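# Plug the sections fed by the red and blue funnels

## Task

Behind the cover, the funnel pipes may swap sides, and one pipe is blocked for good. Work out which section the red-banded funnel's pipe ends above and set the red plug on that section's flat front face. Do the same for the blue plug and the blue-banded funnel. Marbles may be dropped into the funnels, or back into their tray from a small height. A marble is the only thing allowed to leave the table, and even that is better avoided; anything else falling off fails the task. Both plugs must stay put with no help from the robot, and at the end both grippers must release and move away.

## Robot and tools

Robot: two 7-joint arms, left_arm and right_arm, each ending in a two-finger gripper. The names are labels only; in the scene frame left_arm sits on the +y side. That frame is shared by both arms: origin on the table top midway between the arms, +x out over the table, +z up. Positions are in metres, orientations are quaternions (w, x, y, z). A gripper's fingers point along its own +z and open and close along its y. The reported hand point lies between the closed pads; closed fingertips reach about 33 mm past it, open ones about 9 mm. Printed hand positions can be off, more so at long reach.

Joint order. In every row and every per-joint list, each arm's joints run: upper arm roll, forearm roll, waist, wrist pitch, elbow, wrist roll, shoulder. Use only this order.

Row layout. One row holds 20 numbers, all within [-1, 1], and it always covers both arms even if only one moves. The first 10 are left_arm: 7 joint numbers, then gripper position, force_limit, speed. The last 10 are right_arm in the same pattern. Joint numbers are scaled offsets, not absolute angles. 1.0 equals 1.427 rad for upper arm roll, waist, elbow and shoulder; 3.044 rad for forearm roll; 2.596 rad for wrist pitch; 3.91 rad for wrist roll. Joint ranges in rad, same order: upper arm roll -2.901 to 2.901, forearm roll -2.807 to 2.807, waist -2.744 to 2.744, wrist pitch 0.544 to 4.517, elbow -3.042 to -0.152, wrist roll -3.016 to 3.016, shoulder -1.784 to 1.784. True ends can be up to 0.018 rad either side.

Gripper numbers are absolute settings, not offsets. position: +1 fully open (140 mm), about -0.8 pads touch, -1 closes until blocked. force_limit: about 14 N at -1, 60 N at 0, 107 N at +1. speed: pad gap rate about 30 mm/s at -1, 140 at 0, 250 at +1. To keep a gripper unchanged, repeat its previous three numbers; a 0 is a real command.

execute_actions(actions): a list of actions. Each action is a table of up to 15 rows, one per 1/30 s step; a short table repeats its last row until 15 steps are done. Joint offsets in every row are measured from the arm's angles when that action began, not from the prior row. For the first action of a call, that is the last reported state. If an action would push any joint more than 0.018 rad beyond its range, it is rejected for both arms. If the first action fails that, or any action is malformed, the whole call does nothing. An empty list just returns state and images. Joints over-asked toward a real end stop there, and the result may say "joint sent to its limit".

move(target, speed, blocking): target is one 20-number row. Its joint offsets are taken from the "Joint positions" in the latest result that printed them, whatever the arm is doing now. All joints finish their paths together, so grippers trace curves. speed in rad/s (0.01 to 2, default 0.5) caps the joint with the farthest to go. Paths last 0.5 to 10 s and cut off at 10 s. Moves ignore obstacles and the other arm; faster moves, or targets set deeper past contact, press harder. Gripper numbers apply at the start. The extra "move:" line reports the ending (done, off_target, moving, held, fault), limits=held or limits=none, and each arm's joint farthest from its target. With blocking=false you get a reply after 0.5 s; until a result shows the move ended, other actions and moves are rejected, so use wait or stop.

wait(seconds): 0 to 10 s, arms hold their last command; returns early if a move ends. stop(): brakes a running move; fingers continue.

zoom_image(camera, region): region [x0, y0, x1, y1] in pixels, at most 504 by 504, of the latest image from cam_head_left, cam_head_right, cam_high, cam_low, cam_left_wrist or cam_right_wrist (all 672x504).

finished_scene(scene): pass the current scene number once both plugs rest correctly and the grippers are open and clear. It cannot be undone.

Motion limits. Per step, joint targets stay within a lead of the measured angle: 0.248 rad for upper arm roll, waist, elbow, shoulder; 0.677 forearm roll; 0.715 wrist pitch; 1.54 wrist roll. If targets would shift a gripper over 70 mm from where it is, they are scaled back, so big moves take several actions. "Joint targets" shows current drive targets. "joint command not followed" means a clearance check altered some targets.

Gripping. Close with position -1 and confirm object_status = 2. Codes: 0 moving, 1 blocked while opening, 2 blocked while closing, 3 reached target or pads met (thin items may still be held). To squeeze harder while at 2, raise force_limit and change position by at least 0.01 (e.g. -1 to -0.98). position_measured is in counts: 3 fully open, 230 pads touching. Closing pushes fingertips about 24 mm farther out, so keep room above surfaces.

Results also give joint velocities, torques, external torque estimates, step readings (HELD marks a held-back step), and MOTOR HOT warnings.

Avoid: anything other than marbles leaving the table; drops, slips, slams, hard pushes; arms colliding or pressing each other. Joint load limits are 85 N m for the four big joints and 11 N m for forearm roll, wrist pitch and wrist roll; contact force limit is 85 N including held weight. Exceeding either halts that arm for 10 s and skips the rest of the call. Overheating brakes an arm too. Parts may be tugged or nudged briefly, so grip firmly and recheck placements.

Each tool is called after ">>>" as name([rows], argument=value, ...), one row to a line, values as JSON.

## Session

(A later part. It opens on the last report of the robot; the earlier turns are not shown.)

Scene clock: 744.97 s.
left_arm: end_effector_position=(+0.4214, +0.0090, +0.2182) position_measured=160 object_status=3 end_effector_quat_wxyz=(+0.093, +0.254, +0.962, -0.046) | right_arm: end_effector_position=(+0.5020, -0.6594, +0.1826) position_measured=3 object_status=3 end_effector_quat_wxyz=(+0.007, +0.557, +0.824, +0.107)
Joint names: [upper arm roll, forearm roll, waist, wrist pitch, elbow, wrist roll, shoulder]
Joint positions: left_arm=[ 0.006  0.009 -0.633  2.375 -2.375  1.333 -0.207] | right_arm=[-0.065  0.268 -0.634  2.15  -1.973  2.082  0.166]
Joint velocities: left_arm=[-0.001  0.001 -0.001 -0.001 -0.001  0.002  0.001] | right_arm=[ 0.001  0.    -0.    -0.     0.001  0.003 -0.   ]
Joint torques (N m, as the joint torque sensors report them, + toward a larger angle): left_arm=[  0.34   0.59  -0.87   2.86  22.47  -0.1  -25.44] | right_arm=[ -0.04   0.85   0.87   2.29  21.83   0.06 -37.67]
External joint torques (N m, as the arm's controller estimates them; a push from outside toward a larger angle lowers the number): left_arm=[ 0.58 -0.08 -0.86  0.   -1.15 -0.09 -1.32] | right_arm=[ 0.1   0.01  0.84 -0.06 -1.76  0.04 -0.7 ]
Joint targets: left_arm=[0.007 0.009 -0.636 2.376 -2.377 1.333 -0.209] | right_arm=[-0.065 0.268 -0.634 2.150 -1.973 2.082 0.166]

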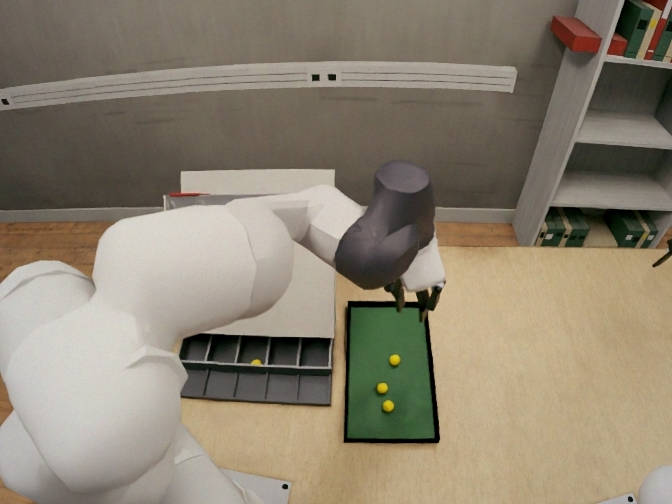

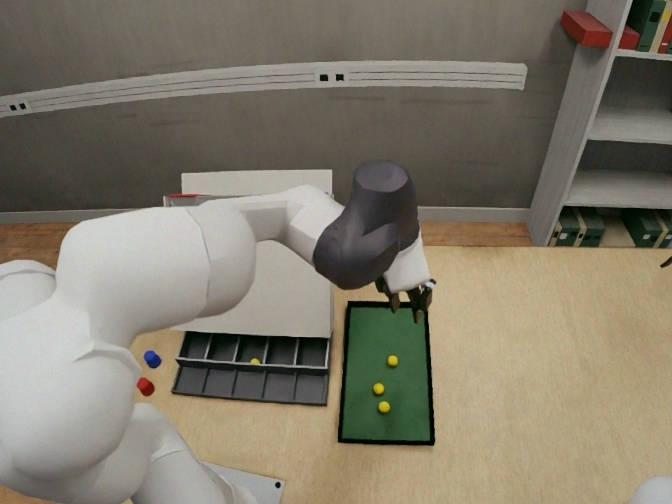

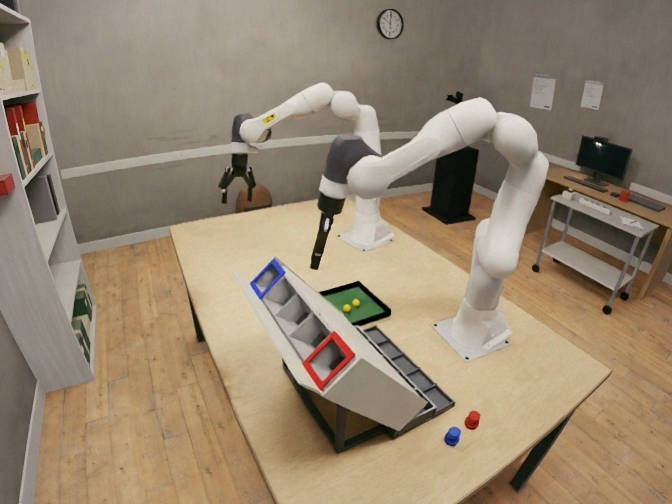

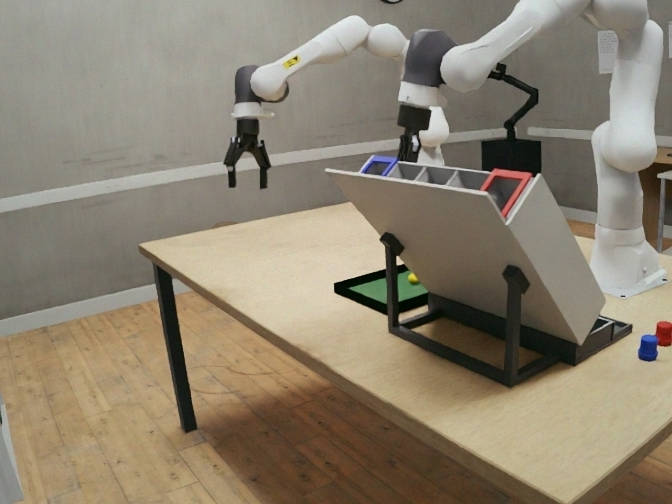

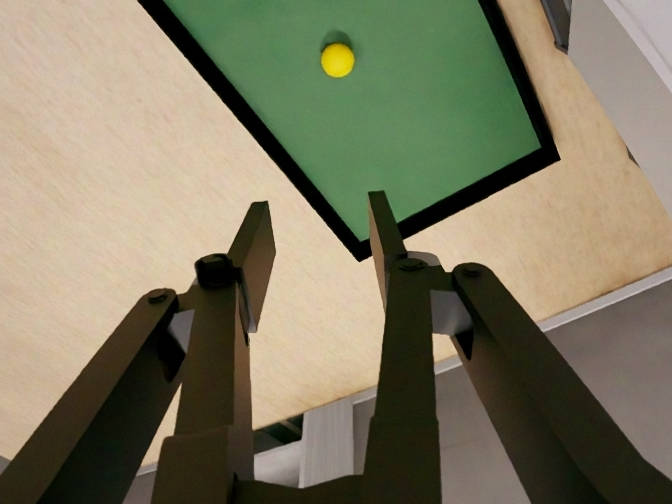

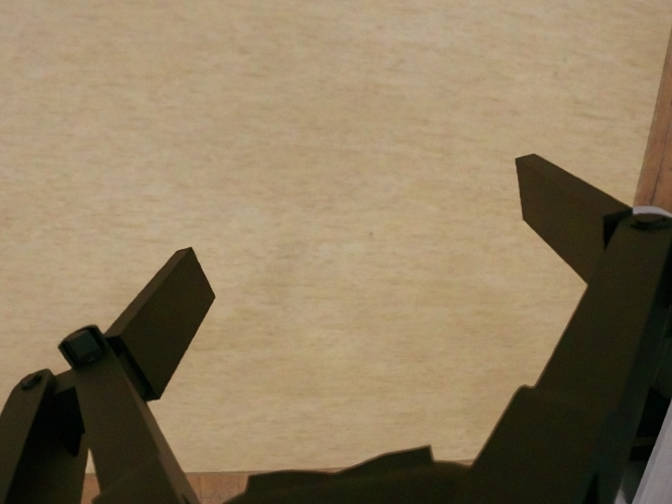

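>>> execute_actions([
  [[0.0007,0,0.001,0.0030,-0.0007,0,0.0032,-0.25,0,0.5,0,0,0,0,0,0,0,1,-0.5,0],[0.0007,0,0.002,0.0091,-0.0007,0,0.0124,-0.25,0,0.5,0,0,0,0,0,0,0,1,-0.5,0],[0.0007,0,0.003,0.0170,-0.0007,0,0.0265,-0.25,0,0.5,0,0,0,0,0,0,0,1,-0.5,0],[0.0007,0,0.0035,0.0255,-0.0007,0,0.0447,-0.25,0,0.5,0,0,0,0,0,0,0,1,-0.5,0],[0.0007,0,0.0035,0.0340,-0.0007,0,0.0661,-0.25,0,0.5,0,0,0,0,0,0,0,1,-0.5,0],[0.0007,0,0.0035,0.0419,-0.0007,0,0.0897,-0.25,0,0.5,0,0,0,0,0,0,0,1,-0.5,0],[0.0007,0,0.0035,0.0491,-0.0007,0,0.1147,-0.25,0,0.5,0,0,0,0,0,0,0,1,-0.5,0],[0.0007,0,0.0035,0.0558,-0.0007,0,0.1401,-0.25,0,0.5,0,0,0,0,0,0,0,1,-0.5,0],[0.0007,0,0.0035,0.0613,-0.0007,0,0.1651,-0.25,0,0.5,0,0,0,0,0,0,0,1,-0.5,0],[0.0007,0,0.0035,0.0655,-0.0007,0,0.1887,-0.25,0,0.5,0,0,0,0,0,0,0,1,-0.5,0],[0.0007,0,0.0035,0.0704,-0.0007,0,0.2101,-0.25,0,0.5,0,0,0,0,0,0,0,1,-0.5,0],[0.0007,0,0.0035,0.0728,-0.0007,0,0.2282,-0.25,0,0.5,0,0,0,0,0,0,0,1,-0.5,0],[0.0007,0,0.0035,0.0728,-0.0007,0,0.2423,-0.25,0,0.5,0,0,0,0,0,0,0,1,-0.5,0],[0.0007,0,0.0035,0.0704,-0.0007,0,0.2515,-0.25,0,0.5,0,0,0,0,0,0,0,1,-0.5,0],[0.0007,0,0.0035,0.0607,-0.0007,0,0.2547,-1,0,-0.5,0,0,0,0,0,0,0,1,-0.5,0]],
])

>>> execute_actions(actions=[])

Scene clock: 780.03 s.
left_arm: end_effector_position=(+0.4073, +0.0239, +0.0596) position_measured=160 object_status=0 end_effector_quat_wxyz=(+0.010, +0.255, +0.967, -0.002) | right_arm: end_effector_position=(+0.5020, -0.6594, +0.1826) position_measured=3 object_status=3 end_effector_quat_wxyz=(+0.007, +0.557, +0.824, +0.107)
Joint names: [upper arm roll, forearm roll, waist, wrist pitch, elbow, wrist roll, shoulder]
Joint positions: left_arm=[ 0.006  0.009 -0.631  2.524 -2.377  1.333  0.128] | right_arm=[-0.065  0.268 -0.634  2.15  -1.973  2.082  0.166]
Joint velocities: left_arm=[-0.    -0.    -0.001  0.01  -0.059  0.     0.541] | right_arm=[ 0. -0. -0.  0.  0.  0. -0.]
Joint torques (N m, as the joint torque sensors report them, + toward a larger angle): left_arm=[  0.08   0.42   1.59   3.54  22.54   0.02 -40.48] | right_arm=[  0.14   0.8    0.75   2.34  21.72   0.04 -37.51]
External joint torques (N m, as the arm's controller estimates them; a push from outside toward a larger angle lowers the number): left_arm=[-0.12 -0.06  1.56  0.27 -1.8   0.02  1.74] | right_arm=[ 0.26 -0.03  0.7   0.   -1.87  0.02 -0.57]
Joint targets: left_arm=[0.007 0.009 -0.628 2.532 -2.376 1.333 0.156] | right_arm=[-0.065 0.268 -0.634 2.150 -1.973 2.082 0.166]
Step readings (joint positions):
0: left_arm=[0.006 0.009 -0.633 2.375 -2.375 1.333 -0.207] | right_arm=[-0.065 0.268 -0.634 2.150 -1.973 2.082 0.166]
1: left_arm=[0.006 0.009 -0.633 2.376 -2.375 1.333 -0.207] | right_arm=[-0.065 0.268 -0.634 2.150 -1.973 2.082 0.166]
2: left_arm=[0.006 0.009 -0.633 2.379 -2.375 1.333 -0.205] | right_arm=[-0.065 0.268 -0.634 2.150 -1.973 2.082 0.166]
4: left_arm=[0.006 0.009 -0.632 2.396 -2.373 1.333 -0.188] | right_arm=[-0.065 0.268 -0.634 2.150 -1.973 2.082 0.166]
8: left_arm=[0.006 0.009 -0.631 2.451 -2.370 1.333 -0.089] | right_arm=[-0.065 0.268 -0.634 2.150 -1.973 2.082 0.166]
15: Joint positions above

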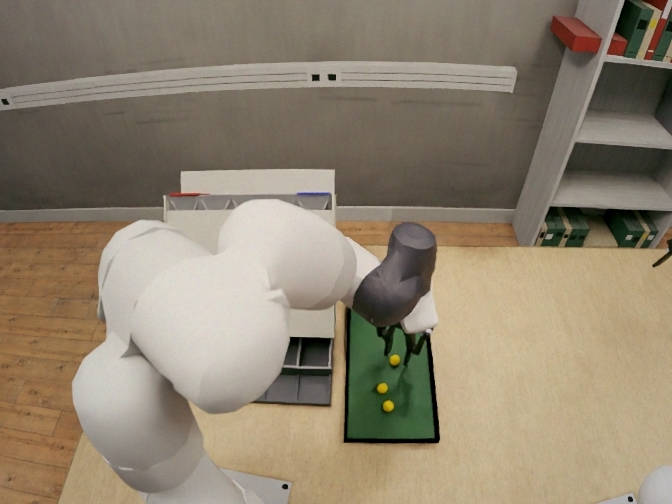

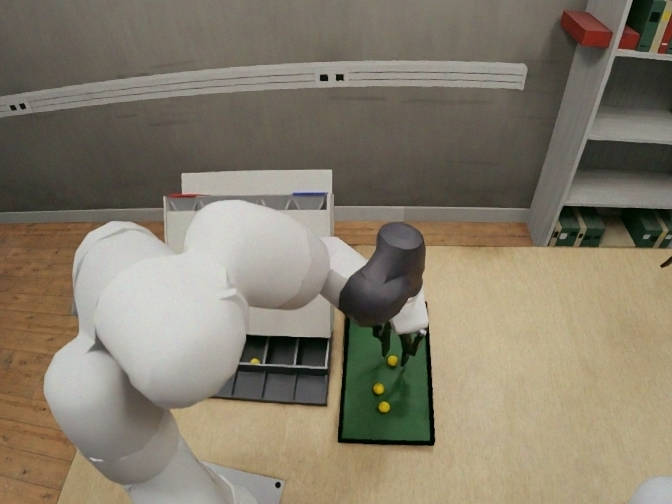

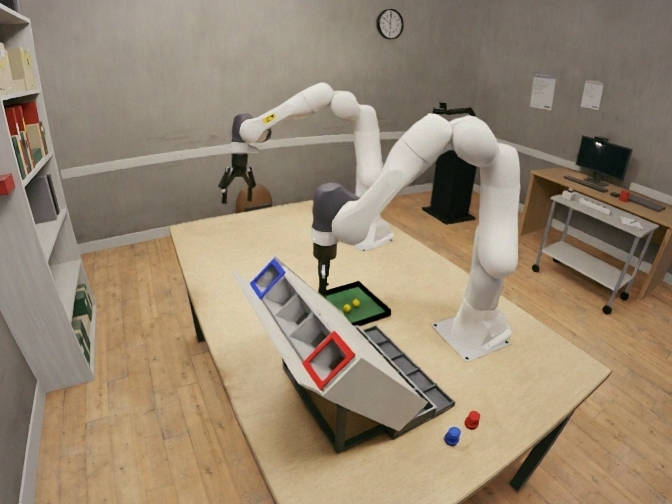

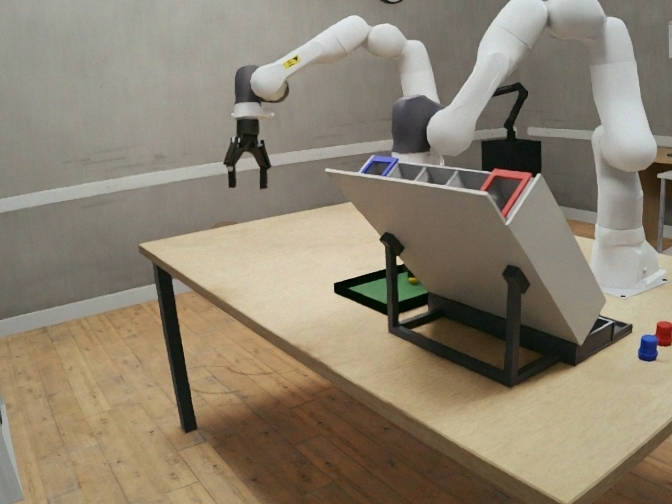

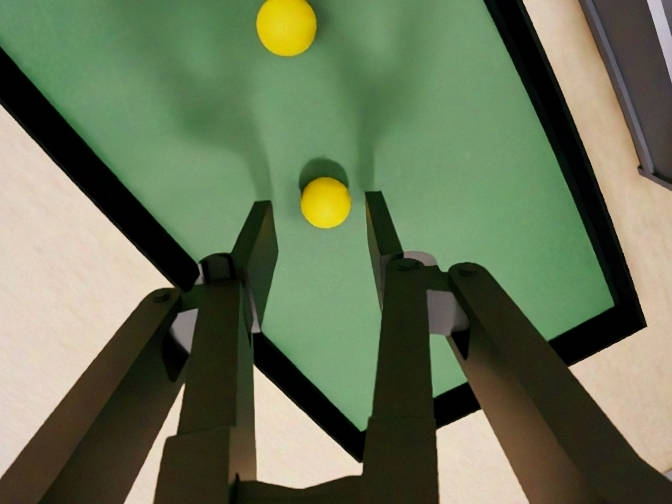

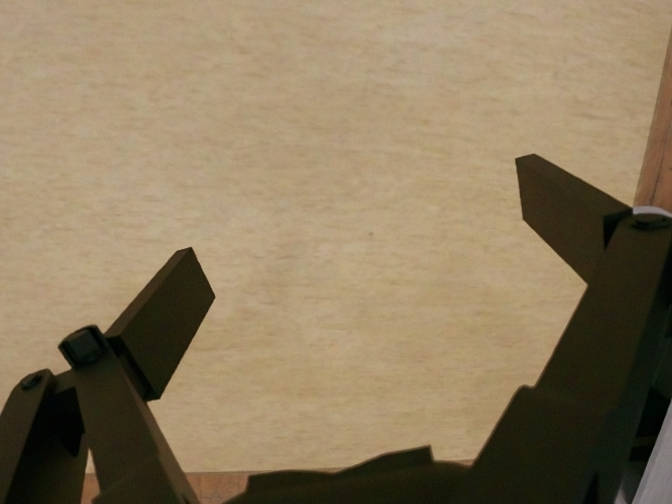

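Scene clock: 780.03 s.
left_arm: end_effector_position=(+0.4073, +0.0239, +0.0596) position_measured=160 object_status=0 end_effector_quat_wxyz=(+0.010, +0.255, +0.967, -0.002) | right_arm: end_effector_position=(+0.5020, -0.6594, +0.1826) position_measured=3 object_status=3 end_effector_quat_wxyz=(+0.007, +0.557, +0.824, +0.107)
Joint names: [upper arm roll, forearm roll, waist, wrist pitch, elbow, wrist roll, shoulder]
Joint positions: left_arm=[ 0.006  0.009 -0.631  2.524 -2.377  1.333  0.128] | right_arm=[-0.065  0.268 -0.634  2.15  -1.973  2.082  0.166]
Joint velocities: left_arm=[-0.    -0.    -0.001  0.01  -0.059  0.     0.541] | right_arm=[ 0. -0. -0.  0.  0.  0. -0.]
Joint torques (N m, as the joint torque sensors report them, + toward a larger angle): left_arm=[  0.08   0.42   1.59   3.54  22.54   0.02 -40.48] | right_arm=[  0.14   0.8    0.75   2.34  21.72   0.04 -37.51]
External joint torques (N m, as the arm's controller estimates them; a push from outside toward a larger angle lowers the number): left_arm=[-0.12 -0.06  1.56  0.27 -1.8   0.02  1.74] | right_arm=[ 0.26 -0.03  0.7   0.   -1.87  0.02 -0.57]
Joint targets: left_arm=[0.007 0.009 -0.628 2.532 -2.376 1.333 0.156] | right_arm=[-0.065 0.268 -0.634 2.150 -1.973 2.082 0.166]

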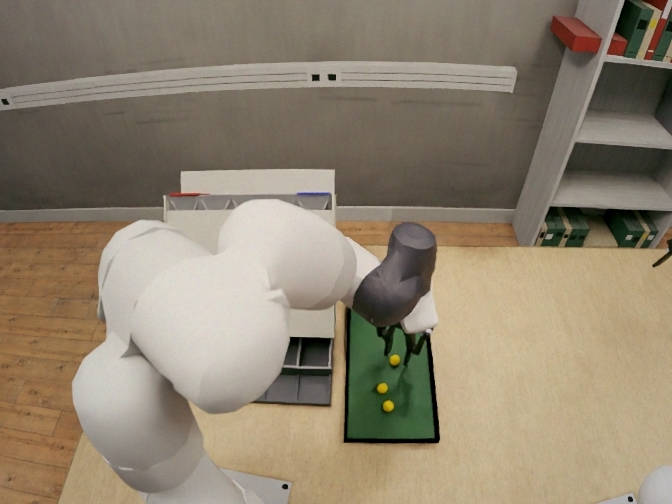

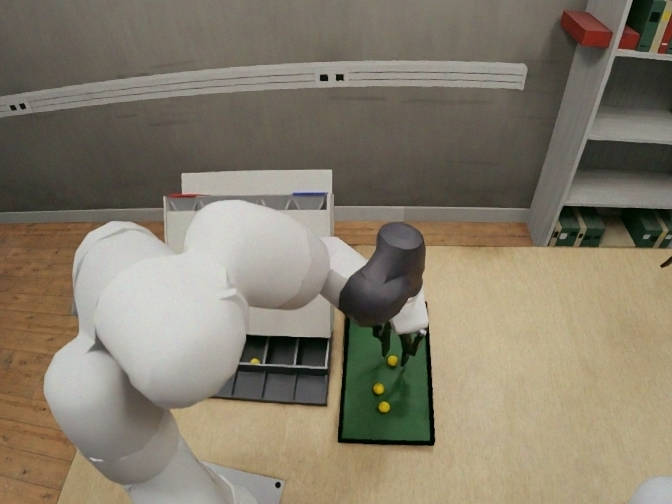

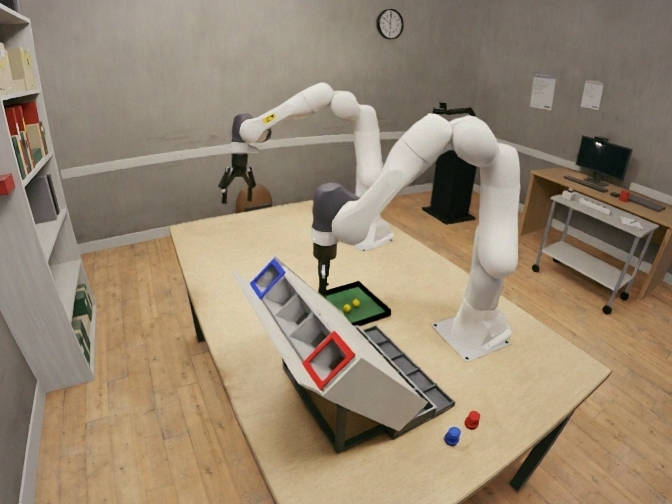

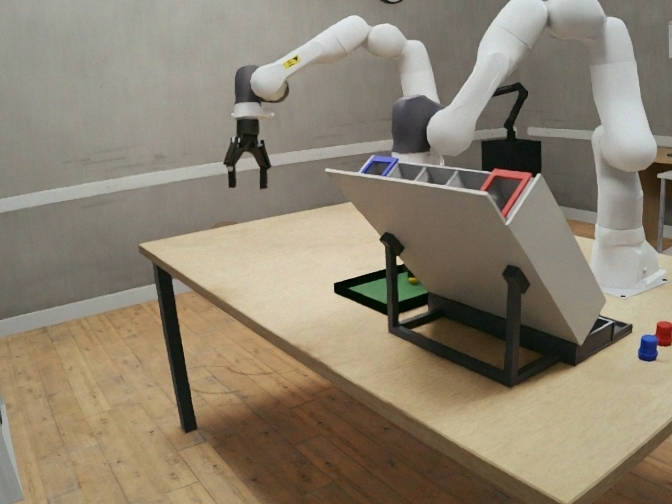

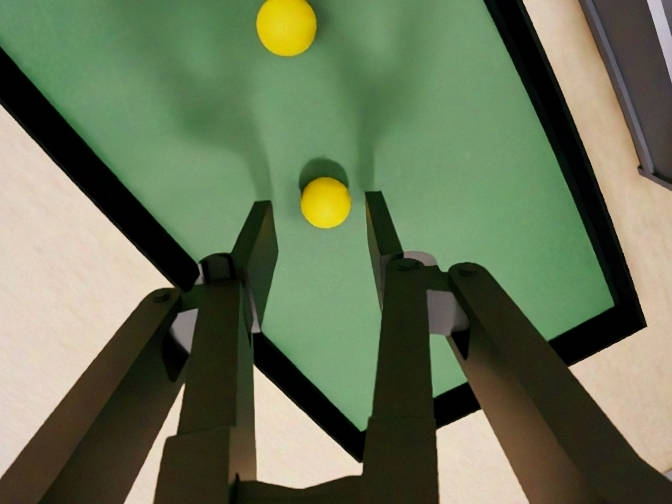

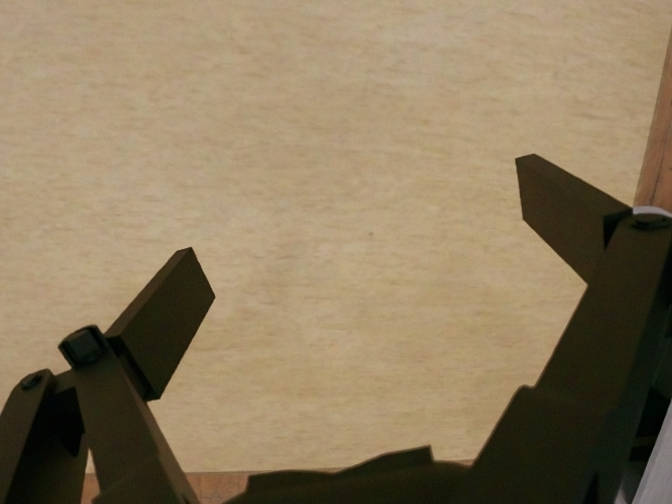

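>>> execute_actions(actions=[])

Scene clock: 781.27 s.
left_arm: end_effector_position=(+0.4020, +0.0289, +0.0443) position_measured=199 object_status=2 end_effector_quat_wxyz=(-0.001, +0.255, +0.967, +0.004) | right_arm: end_effector_position=(+0.5020, -0.6594, +0.1826) position_measured=3 object_status=3 end_effector_quat_wxyz=(+0.007, +0.557, +0.824, +0.107)
Joint names: [upper arm roll, forearm roll, waist, wrist pitch, elbow, wrist roll, shoulder]
Joint positions: left_arm=[ 0.006  0.009 -0.631  2.53  -2.378  1.333  0.158] | right_arm=[-0.065  0.268 -0.634  2.15  -1.973  2.082  0.166]
Joint velocities: left_arm=[ 0.001  0.001 -0.    -0.001  0.001  0.002 -0.   ] | right_arm=[-0.    -0.001 -0.    -0.    -0.    -0.001 -0.001]
Joint torques (N m, as the joint torque sensors report them, + toward a larger angle): left_arm=[  0.44   0.44   1.3    2.79  20.61   0.04 -32.76] | right_arm=[ -0.26   0.82   0.55   2.33  22.02   0.   -37.67]
External joint torques (N m, as the arm's controller estimates them; a push from outside toward a larger angle lowers the number): left_arm=[ 0.22 -0.02  1.25  0.37  1.3   0.04 -0.33] | right_arm=[-0.03 -0.01  0.63 -0.03 -1.64 -0.01 -0.55]
Joint targets: left_arm=[0.007 0.009 -0.628 2.532 -2.376 1.333 0.156] | right_arm=[-0.065 0.268 -0.634 2.150 -1.973 2.082 0.166]

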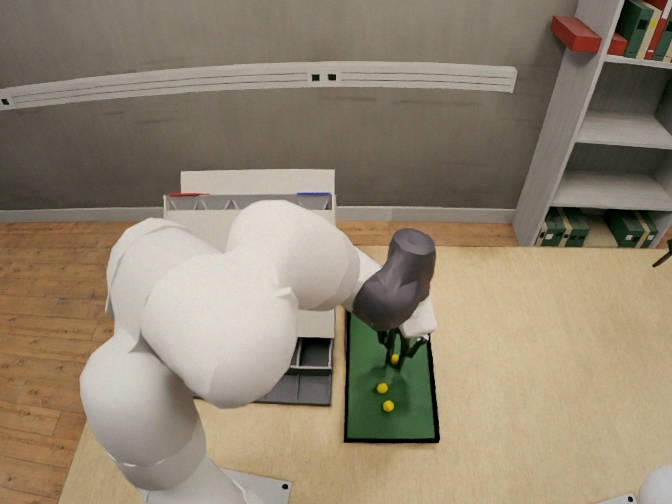

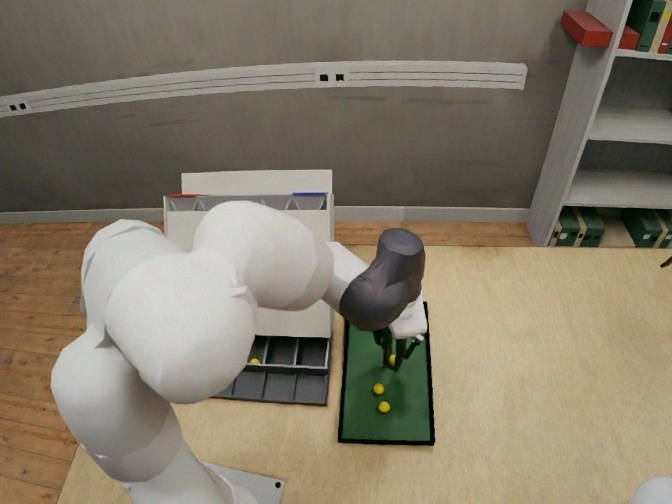

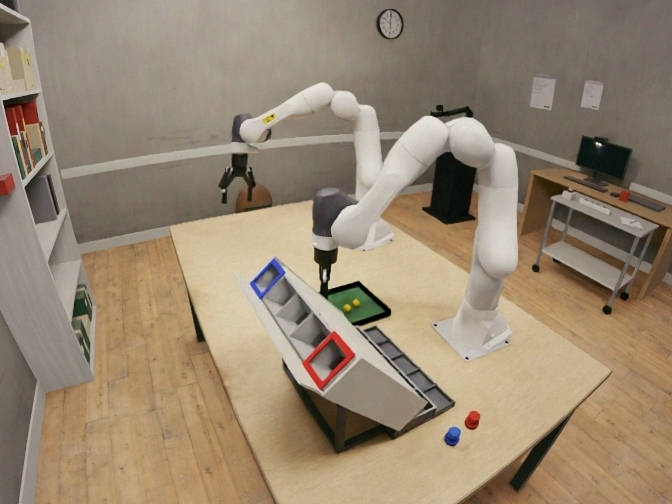

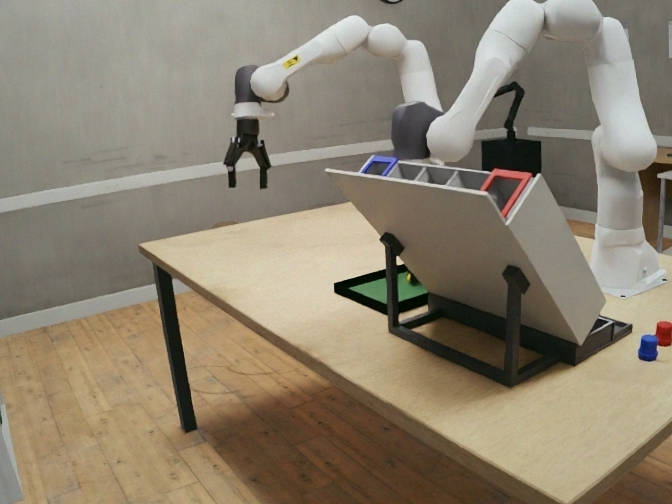

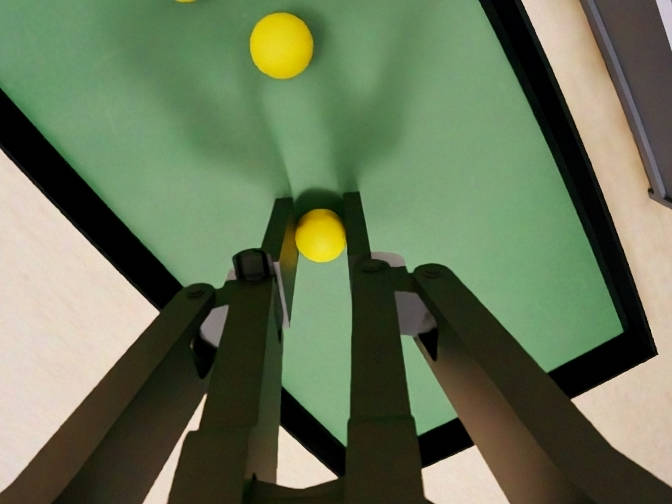

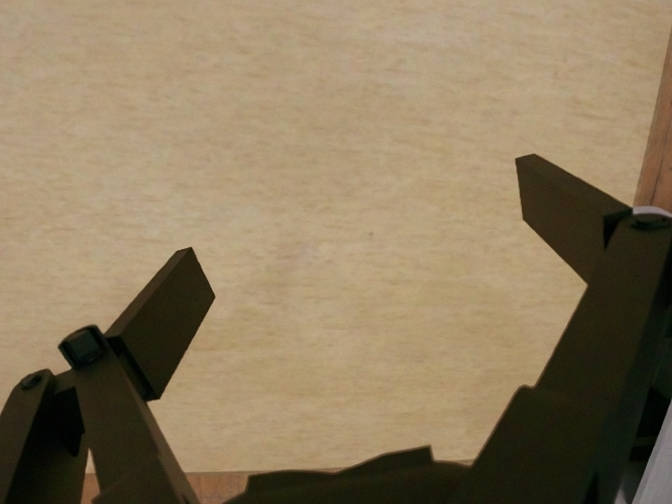

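>>> execute_actions([
  [[0.0007,0,0.0014,0,0.0014,0,-0.0032,-1,0,-0.5,0,0,0,0,0,0,0,1,-0.5,0],[0.0007,0,0.0021,0,0.0014,0,-0.0127,-1,0,-0.5,0,0,0,0,0,0,0,1,-0.5,0],[0.0007,0,0.0049,-0.0031,0.0014,0,-0.0284,-1,0,-0.5,0,0,0,0,0,0,0,1,-0.5,0],[0.0007,0,0.0112,-0.0111,0.0014,0,-0.0501,-1,0,-0.5,0,0,0,0,0,0,0,1,-0.5,0],[0.0007,0,0.0196,-0.0218,0.0028,0,-0.0746,-1,0,-0.5,0,0,0,0,0,0,0,1,-0.5,0],[0.0007,0,0.0301,-0.0339,0.0042,0,-0.0985,-1,0,-0.5,0,0,0,0,0,0,0,1,-0.5,0],[0.0007,0,0.0420,-0.0446,0.0056,0,-0.1216,-1,0,-0.5,0,0,0,0,0,0,0,1,-0.5,0],[0.0007,0,0.0547,-0.0518,0.0070,0,-0.1444,-1,0,-0.5,0,0,0,0,0,0,0,1,-0.5,0],[0.0007,0,0.0680,-0.0580,0.0084,0,-0.1668,-1,0,-0.5,0,0,0,0,0,0,0,1,-0.5,0],[0.0007,0,0.0813,-0.0642,0.0105,0,-0.1892,-1,0,-0.5,0,0,0,0,0,0,0,1,-0.5,0],[0.0007,0,0.0953,-0.0703,0.0126,0,-0.2113,-1,0,-0.5,0,0,0,0,0,0,0,1,-0.5,0],[0.0007,0,0.1093,-0.0765,0.0154,0,-0.2330,-1,0,-0.5,0,0,0,0,0,0,0,1,-0.5,0],[0.0007,0,0.1240,-0.0827,0.0189,0,-0.2540,-1,0,-0.5,0,0,0,0,0,0,0,1,-0.5,0],[0.0007,0,0.1388,-0.0888,0.0231,0,-0.2744,-1,0,-0.5,0,0,0,0,0,0,0,1,-0.5,0],[0.0007,0,0.1542,-0.0950,0.0280,0,-0.2933,-1,0,-0.5,0,0,0,0,0,0,0,1,-0.5,0]],
  [[0,0,0.0498,-0.0337,0.0168,0,-0.0631,-1,0,-0.5,0,0,0,0,0,0,0,1,-0.5,0],[0,0,0.0659,-0.0359,0.0231,0,-0.0778,-1,0,-0.5,0,0,0,0,0,0,0,1,-0.5,0],[0,0,0.0827,-0.0367,0.0301,0,-0.0904,-1,0,-0.5,0,0,0,0,0,0,0,1,-0.5,0],[0,0,0.1002,-0.0368,0.0378,0,-0.1009,-1,0,-0.5,0,0,0,0,0,0,0,1,-0.5,0],[0,0,0.1184,-0.0361,0.0463,0,-0.1093,-1,0,-0.5,0,0,0,0,0,0,0,1,-0.5,0],[0,0,0.1367,-0.0346,0.0554,0,-0.1156,-1,0,-0.5,0,0,0,0,0,0,0,1,-0.5,0],[0,0,0.1556,-0.0324,0.0648,0,-0.1205,-1,0,-0.5,0,0,0,0,0,0,0,1,-0.5,0],[0,0,0.1745,-0.0294,0.0746,0,-0.1240,-1,0,-0.5,0,0,0,0,0,0,0,1,-0.5,0],[0,0,0.1941,-0.0271,0.0844,0,-0.1261,-1,0,-0.5,0,0,0,0,0,0,0,1,-0.5,0],[0,0,0.2137,-0.0266,0.0939,0,-0.1268,-1,0,-0.5,0,0,0,0,0,0,0,1,-0.5,0],[0,0,0.2341,-0.0266,0.1027,0,-0.1268,-1,0,-0.5,0,0,0,0,0,0,0,1,-0.5,0],[0,0,0.2544,-0.0250,0.1104,0,-0.1254,-1,0,-0.5,0,0,0,0,0,0,0,1,-0.5,0],[0,0,0.2754,-0.0226,0.1170,0,-0.1226,-1,0,-0.5,0,0,0,0,0,0,0,1,-0.5,0],[0,0,0.2969,-0.0197,0.1226,0,-0.1184,-1,0,-0.5,0,0,0,0,0,0,0,1,-0.5,0],[0,0,0.3184,-0.0149,0.1272,0,-0.1135,-1,0,-0.5,0,0,0,0,0,0,0,1,-0.5,0]],
  [[0,0,0.0708,0.0129,0.0167,0,0.0165,-1,0,-0.5,0,0,0,0,0,0,0,1,-0.5,0],[0,0,0.0924,0.0173,0.0195,0,0.0228,-1,0,-0.5,0,0,0,0,0,0,0,1,-0.5,0],[0,0,0.1139,0.0221,0.0223,0,0.0298,-1,0,-0.5,0,0,0,0,0,0,0,1,-0.5,0],[0,0,0.1354,0.0279,0.0251,0,0.0368,-1,0,-0.5,0,0,0,0,0,0,0,1,-0.5,0],[0,0,0.1569,0.0325,0.0279,0,0.0438,-1,0,-0.5,0,0,0,0,0,0,0,1,-0.5,0],[0,0,0.1784,0.0362,0.0307,0,0.0508,-1,0,-0.5,0,0,0,0,0,0,0,1,-0.5,0],[0,0,0.1999,0.0398,0.0335,0,0.0578,-1,0,-0.5,0,0,0,0,0,0,0,1,-0.5,0],[0,0,0.2214,0.0435,0.0363,0,0.0648,-1,0,-0.5,0,0,0,0,0,0,0,1,-0.5,0],[0,0,0.2411,0.0471,0.0381,0,0.0713,-1,0,-0.5,0,0,0,0,0,0,0,1,-0.5,0],[0,0,0.2573,0.0508,0.0395,0,0.0765,-1,0,-0.5,0,0,0,0,0,0,0,1,-0.5,0],[0,0,0.2697,0.0534,0.0405,0,0.0806,-1,0,-0.5,0,0,0,0,0,0,0,1,-0.5,0],[0,0,0.2786,0.0537,0.0412,0,0.0835,-1,0,-0.5,0,0,0,0,0,0,0,1,-0.5,0],[0,0,0.2840,0.0532,0.0416,0,0.0853,-1,0,-0.5,0,0,0,0,0,0,0,1,-0.5,0],[0,0,0.2858,0.0519,0.0416,0,0.0858,-1,0,-0.5,0,0,0,0,0,0,0,1,-0.5,0],[0,0,0.2858,0.0456,0.0416,0,0.0858,-0.25,0,0.5,0,0,0,0,0,0,0,1,-0.5,0]],
])

Scene clock: 902.77 s.
left_arm: end_effector_position=(+0.6459, +0.5051, +0.3917) position_measured=199 object_status=0 end_effector_quat_wxyz=(+0.264, -0.214, +0.940, -0.000) | right_arm: end_effector_position=(+0.5020, -0.6594, +0.1826) position_measured=3 object_status=3 end_effector_quat_wxyz=(+0.007, +0.557, +0.824, +0.107)
Joint names: [upper arm roll, forearm roll, waist, wrist pitch, elbow, wrist roll, shoulder]
Joint positions: left_arm=[ 0.012  0.009  0.324  2.415 -2.134  1.333 -0.253] | right_arm=[-0.065  0.268 -0.634  2.15  -1.973  2.082  0.166]
Joint velocities: left_arm=[ 0.018  0.001  0.227  0.007  0.011 -0.     0.066] | right_arm=[-0.    -0.001 -0.001  0.001 -0.001  0.     0.   ]
Joint torques (N m, as the joint torque sensors report them, + toward a larger angle): left_arm=[ -6.59   0.69  -2.37   4.    28.98  -0.05 -25.36] | right_arm=[ -0.25   0.83   0.42   2.29  22.05   0.02 -37.86]
External joint torques (N m, as the arm's controller estimates them; a push from outside toward a larger angle lowers the number): left_arm=[-0.59 -0.1   2.84  0.47  2.66 -0.03  1.06] | right_arm=[-0.04  0.    0.46 -0.05 -1.47  0.   -1.01]
External joint torques at the end of the 1st action: left_arm=[-0.38 -0.04  1.04 -0.46  1.08 -0.08 -1.54] | right_arm=[-0.14 -0.03  0.59 -0.03 -1.44  0.05 -0.75]
External joint torques at the end of the 2nd action: left_arm=[-0.62  0.    1.36  0.38  1.6  -0.01  1.83] | right_arm=[ 0.04  0.02  0.89 -0.03 -1.96  0.03 -0.79]
Joint targets: left_arm=[0.005 0.009 0.336 2.420 -2.128 1.333 -0.249] | right_arm=[-0.065 0.268 -0.634 2.150 -1.973 2.082 0.166]
Step readings (joint positions; steps 1 to 15: 1st action; 16 to 30: 2nd action; 31 to 45: 3rd action):
0: left_arm=[0.006 0.009 -0.631 2.530 -2.378 1.333 0.158] | right_arm=[-0.065 0.268 -0.634 2.150 -1.973 2.082 0.166]
1: left_arm=[0.006 0.009 -0.631 2.530 -2.378 1.333 0.158] | right_arm=[-0.065 0.268 -0.634 2.150 -1.973 2.082 0.166]
2: left_arm=[0.006 0.009 -0.631 2.530 -2.378 1.333 0.156] | right_arm=[-0.065 0.268 -0.634 2.150 -1.973 2.082 0.166]
4: left_arm=[0.005 0.009 -0.628 2.524 -2.380 1.333 0.137] | right_arm=[-0.065 0.268 -0.634 2.150 -1.973 2.082 0.166]
8: left_arm=[0.003 0.009 -0.590 2.471 -2.378 1.333 0.030] | right_arm=[-0.065 0.268 -0.634 2.150 -1.973 2.082 0.166]
15: left_arm=[0.006 0.009 -0.458 2.361 -2.351 1.333 -0.196] | right_arm=[-0.065 0.268 -0.634 2.150 -1.973 2.082 0.166]
16: left_arm=[0.006 0.009 -0.437 2.346 -2.344 1.333 -0.224] | right_arm=[-0.065 0.268 -0.634 2.150 -1.973 2.082 0.166]
17: left_arm=[0.006 0.009 -0.414 2.332 -2.336 1.333 -0.251] | right_arm=[-0.065 0.268 -0.634 2.150 -1.973 2.082 0.166]
19: left_arm=[0.006 0.009 -0.369 2.311 -2.317 1.333 -0.297] | right_arm=[-0.065 0.268 -0.634 2.150 -1.973 2.082 0.166]
23: left_arm=[0.006 0.009 -0.268 2.293 -2.271 1.333 -0.355] | right_arm=[-0.065 0.268 -0.634 2.150 -1.973 2.082 0.166]
30: left_arm=[0.005 0.009 -0.072 2.302 -2.187 1.333 -0.371] | right_arm=[-0.065 0.268 -0.634 2.150 -1.973 2.082 0.166]
31: left_arm=[0.005 0.009 -0.041 2.307 -2.179 1.333 -0.367] | right_arm=[-0.065 0.268 -0.634 2.150 -1.973 2.082 0.166]
32: left_arm=[0.005 0.009 -0.010 2.314 -2.172 1.333 -0.361] | right_arm=[-0.065 0.268 -0.634 2.150 -1.973 2.082 0.166]
34: left_arm=[0.005 0.009 0.052 2.331 -2.161 1.333 -0.345] | right_arm=[-0.065 0.268 -0.634 2.150 -1.973 2.082 0.166]
38: left_arm=[0.004 0.009 0.175 2.369 -2.146 1.333 -0.303] | right_arm=[-0.065 0.268 -0.634 2.150 -1.973 2.082 0.166]
45: Joint positions above

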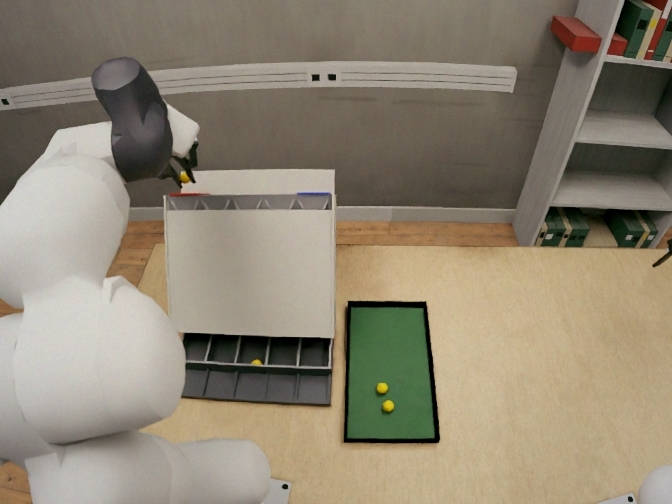

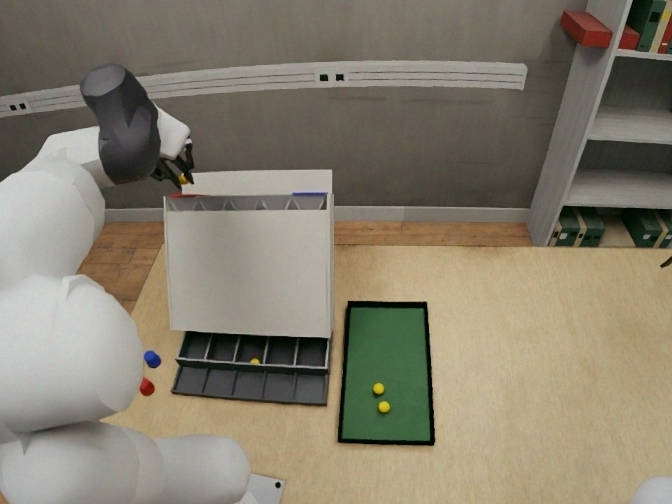

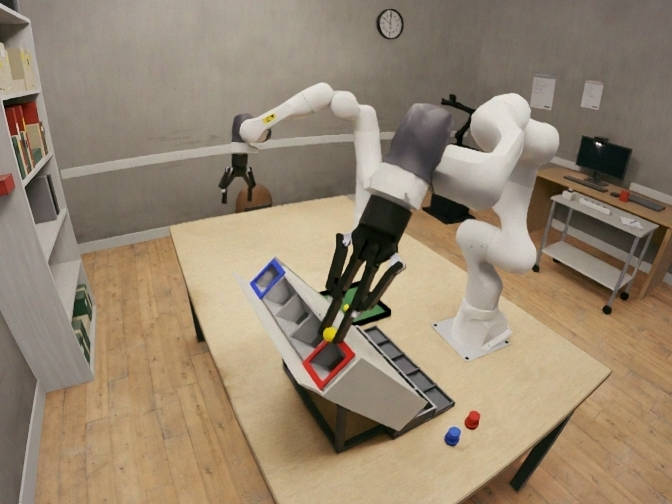

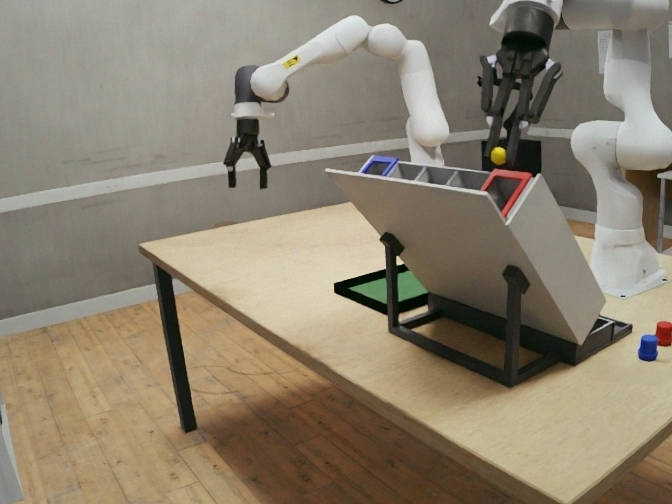

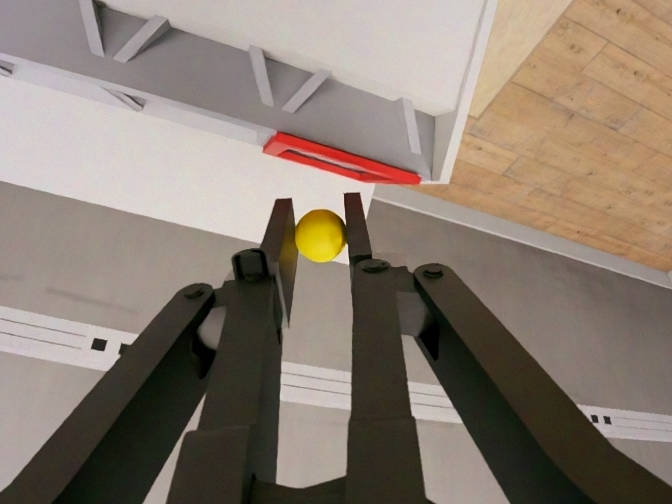

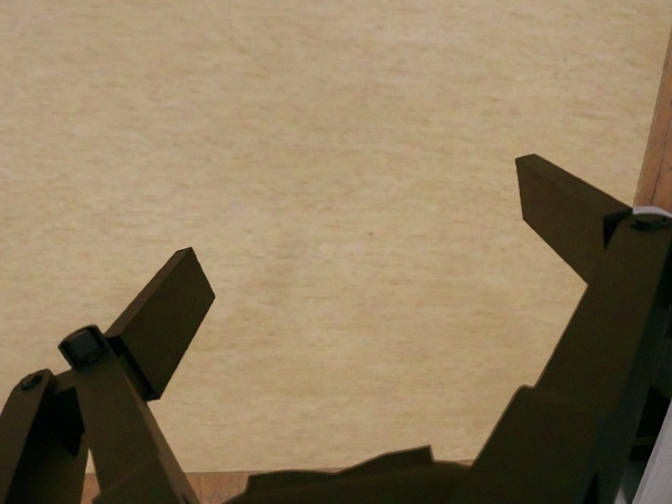

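>>> zoom_image(camera="cam_head_right", region=[110, 320, 350, 430])

>>> zoom_image(camera="cam_high", region=[360, 320, 540, 470])

Region (110, 320, 350, 430) of cam_head_right's 672x504 image, scaled by 2.100, with more detail than that image has; it fills the top 231 rows of this view, and the rest is white.

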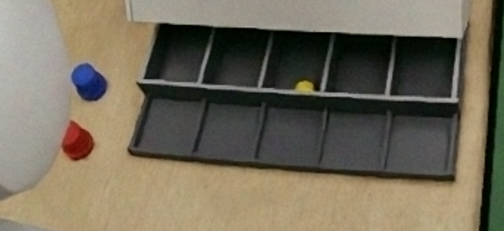

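Region (360, 320, 540, 470) of cam_high's 672x504 image, scaled by 2.800, with more detail than that image has.

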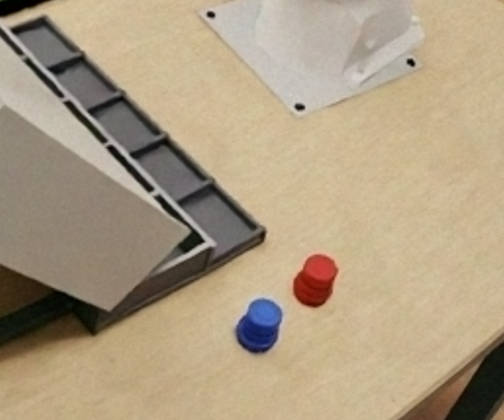

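>>> execute_actions(actions=[])

Scene clock: 907.10 s.
left_arm: end_effector_position=(+0.6468, +0.5086, +0.3927) position_measured=160 object_status=3 end_effector_quat_wxyz=(+0.266, -0.216, +0.940, +0.001) | right_arm: end_effector_position=(+0.5020, -0.6594, +0.1826) position_measured=3 object_status=3 end_effector_quat_wxyz=(+0.007, +0.557, +0.824, +0.107)
Joint names: [upper arm roll, forearm roll, waist, wrist pitch, elbow, wrist roll, shoulder]
Joint positions: left_arm=[ 0.006  0.009  0.334  2.418 -2.13   1.333 -0.25 ] | right_arm=[-0.065  0.268 -0.634  2.15  -1.973  2.082  0.166]
Joint velocities: left_arm=[-0.001  0.     0.    -0.     0.001 -0.001  0.002] | right_arm=[-0.001  0.001  0.001 -0.     0.    -0.    -0.001]
Joint torques (N m, as the joint torque sensors report them, + toward a larger angle): left_arm=[ -1.62   0.73   1.05   3.67  26.8   -0.04 -23.69] | right_arm=[  0.16   0.84   0.68   2.33  22.01   0.07 -37.37]
External joint torques (N m, as the arm's controller estimates them; a push from outside toward a larger angle lowers the number): left_arm=[-1.34 -0.04  1.05  0.34  1.57 -0.02  0.5 ] | right_arm=[ 0.48  0.01  0.84 -0.03 -1.61  0.06 -0.34]
Joint targets: left_arm=[0.005 0.009 0.336 2.420 -2.128 1.333 -0.249] | right_arm=[-0.065 0.268 -0.634 2.150 -1.973 2.082 0.166]

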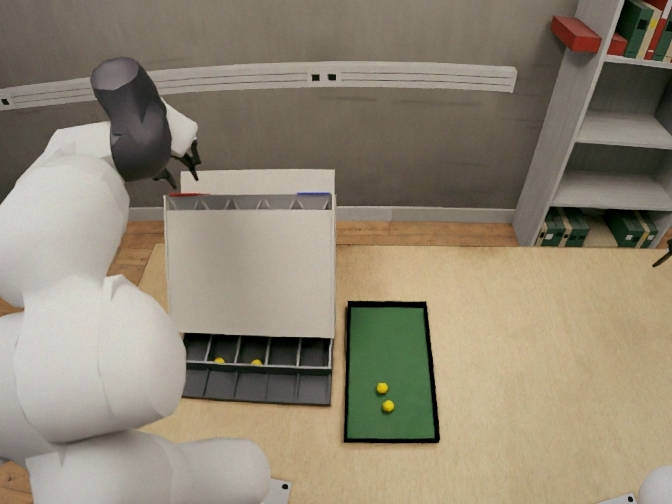

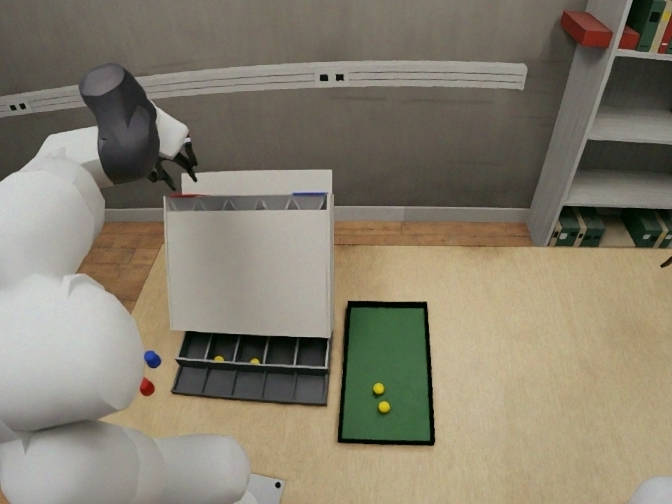

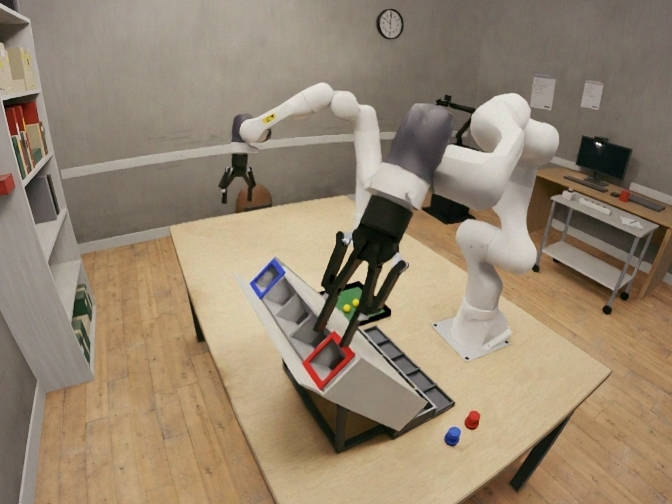

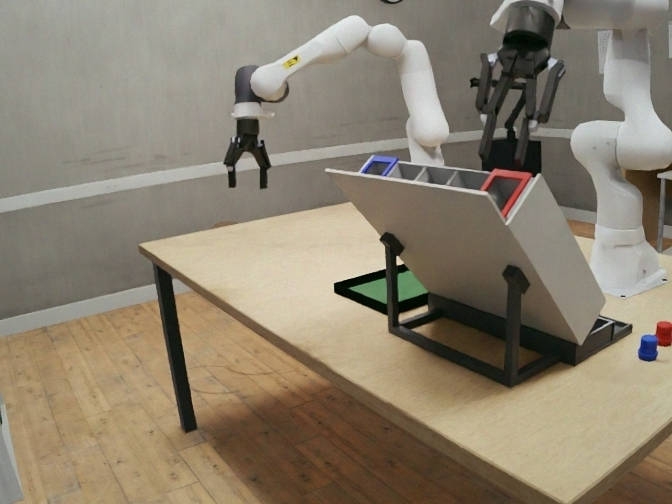

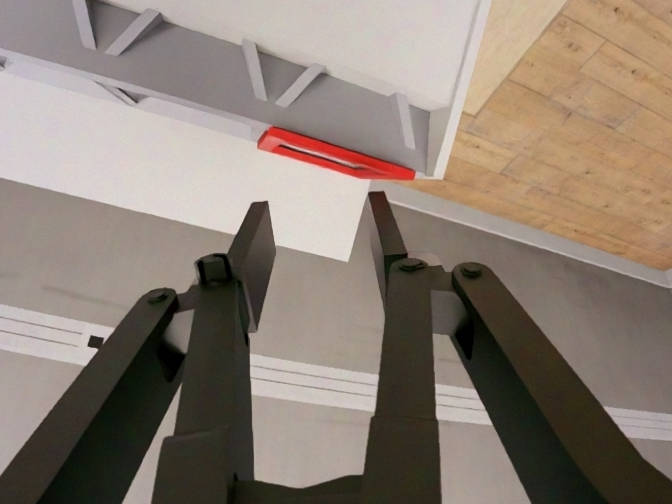

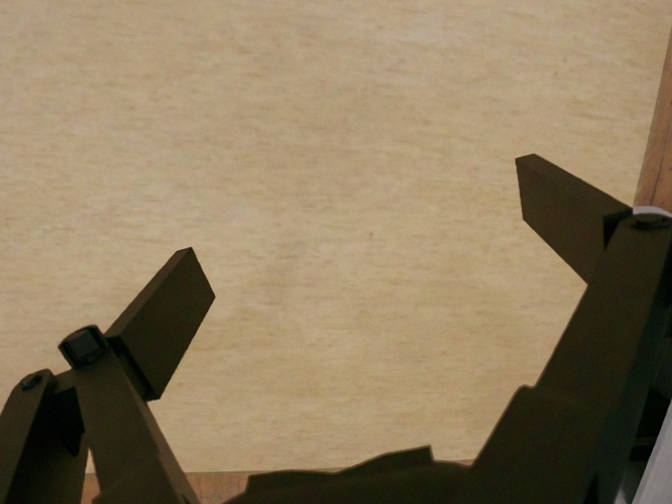

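>>> zoom_image(camera="cam_head_right", region=[110, 320, 350, 430])

Region (110, 320, 350, 430) of cam_head_right's 672x504 image, scaled by 2.100, with more detail than that image has; it fills the top 231 rows of this view, and the rest is white.

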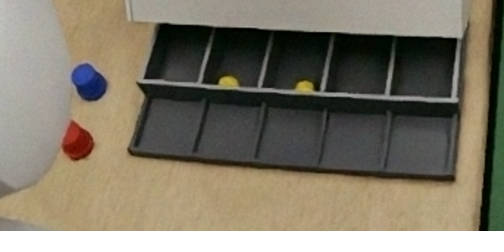

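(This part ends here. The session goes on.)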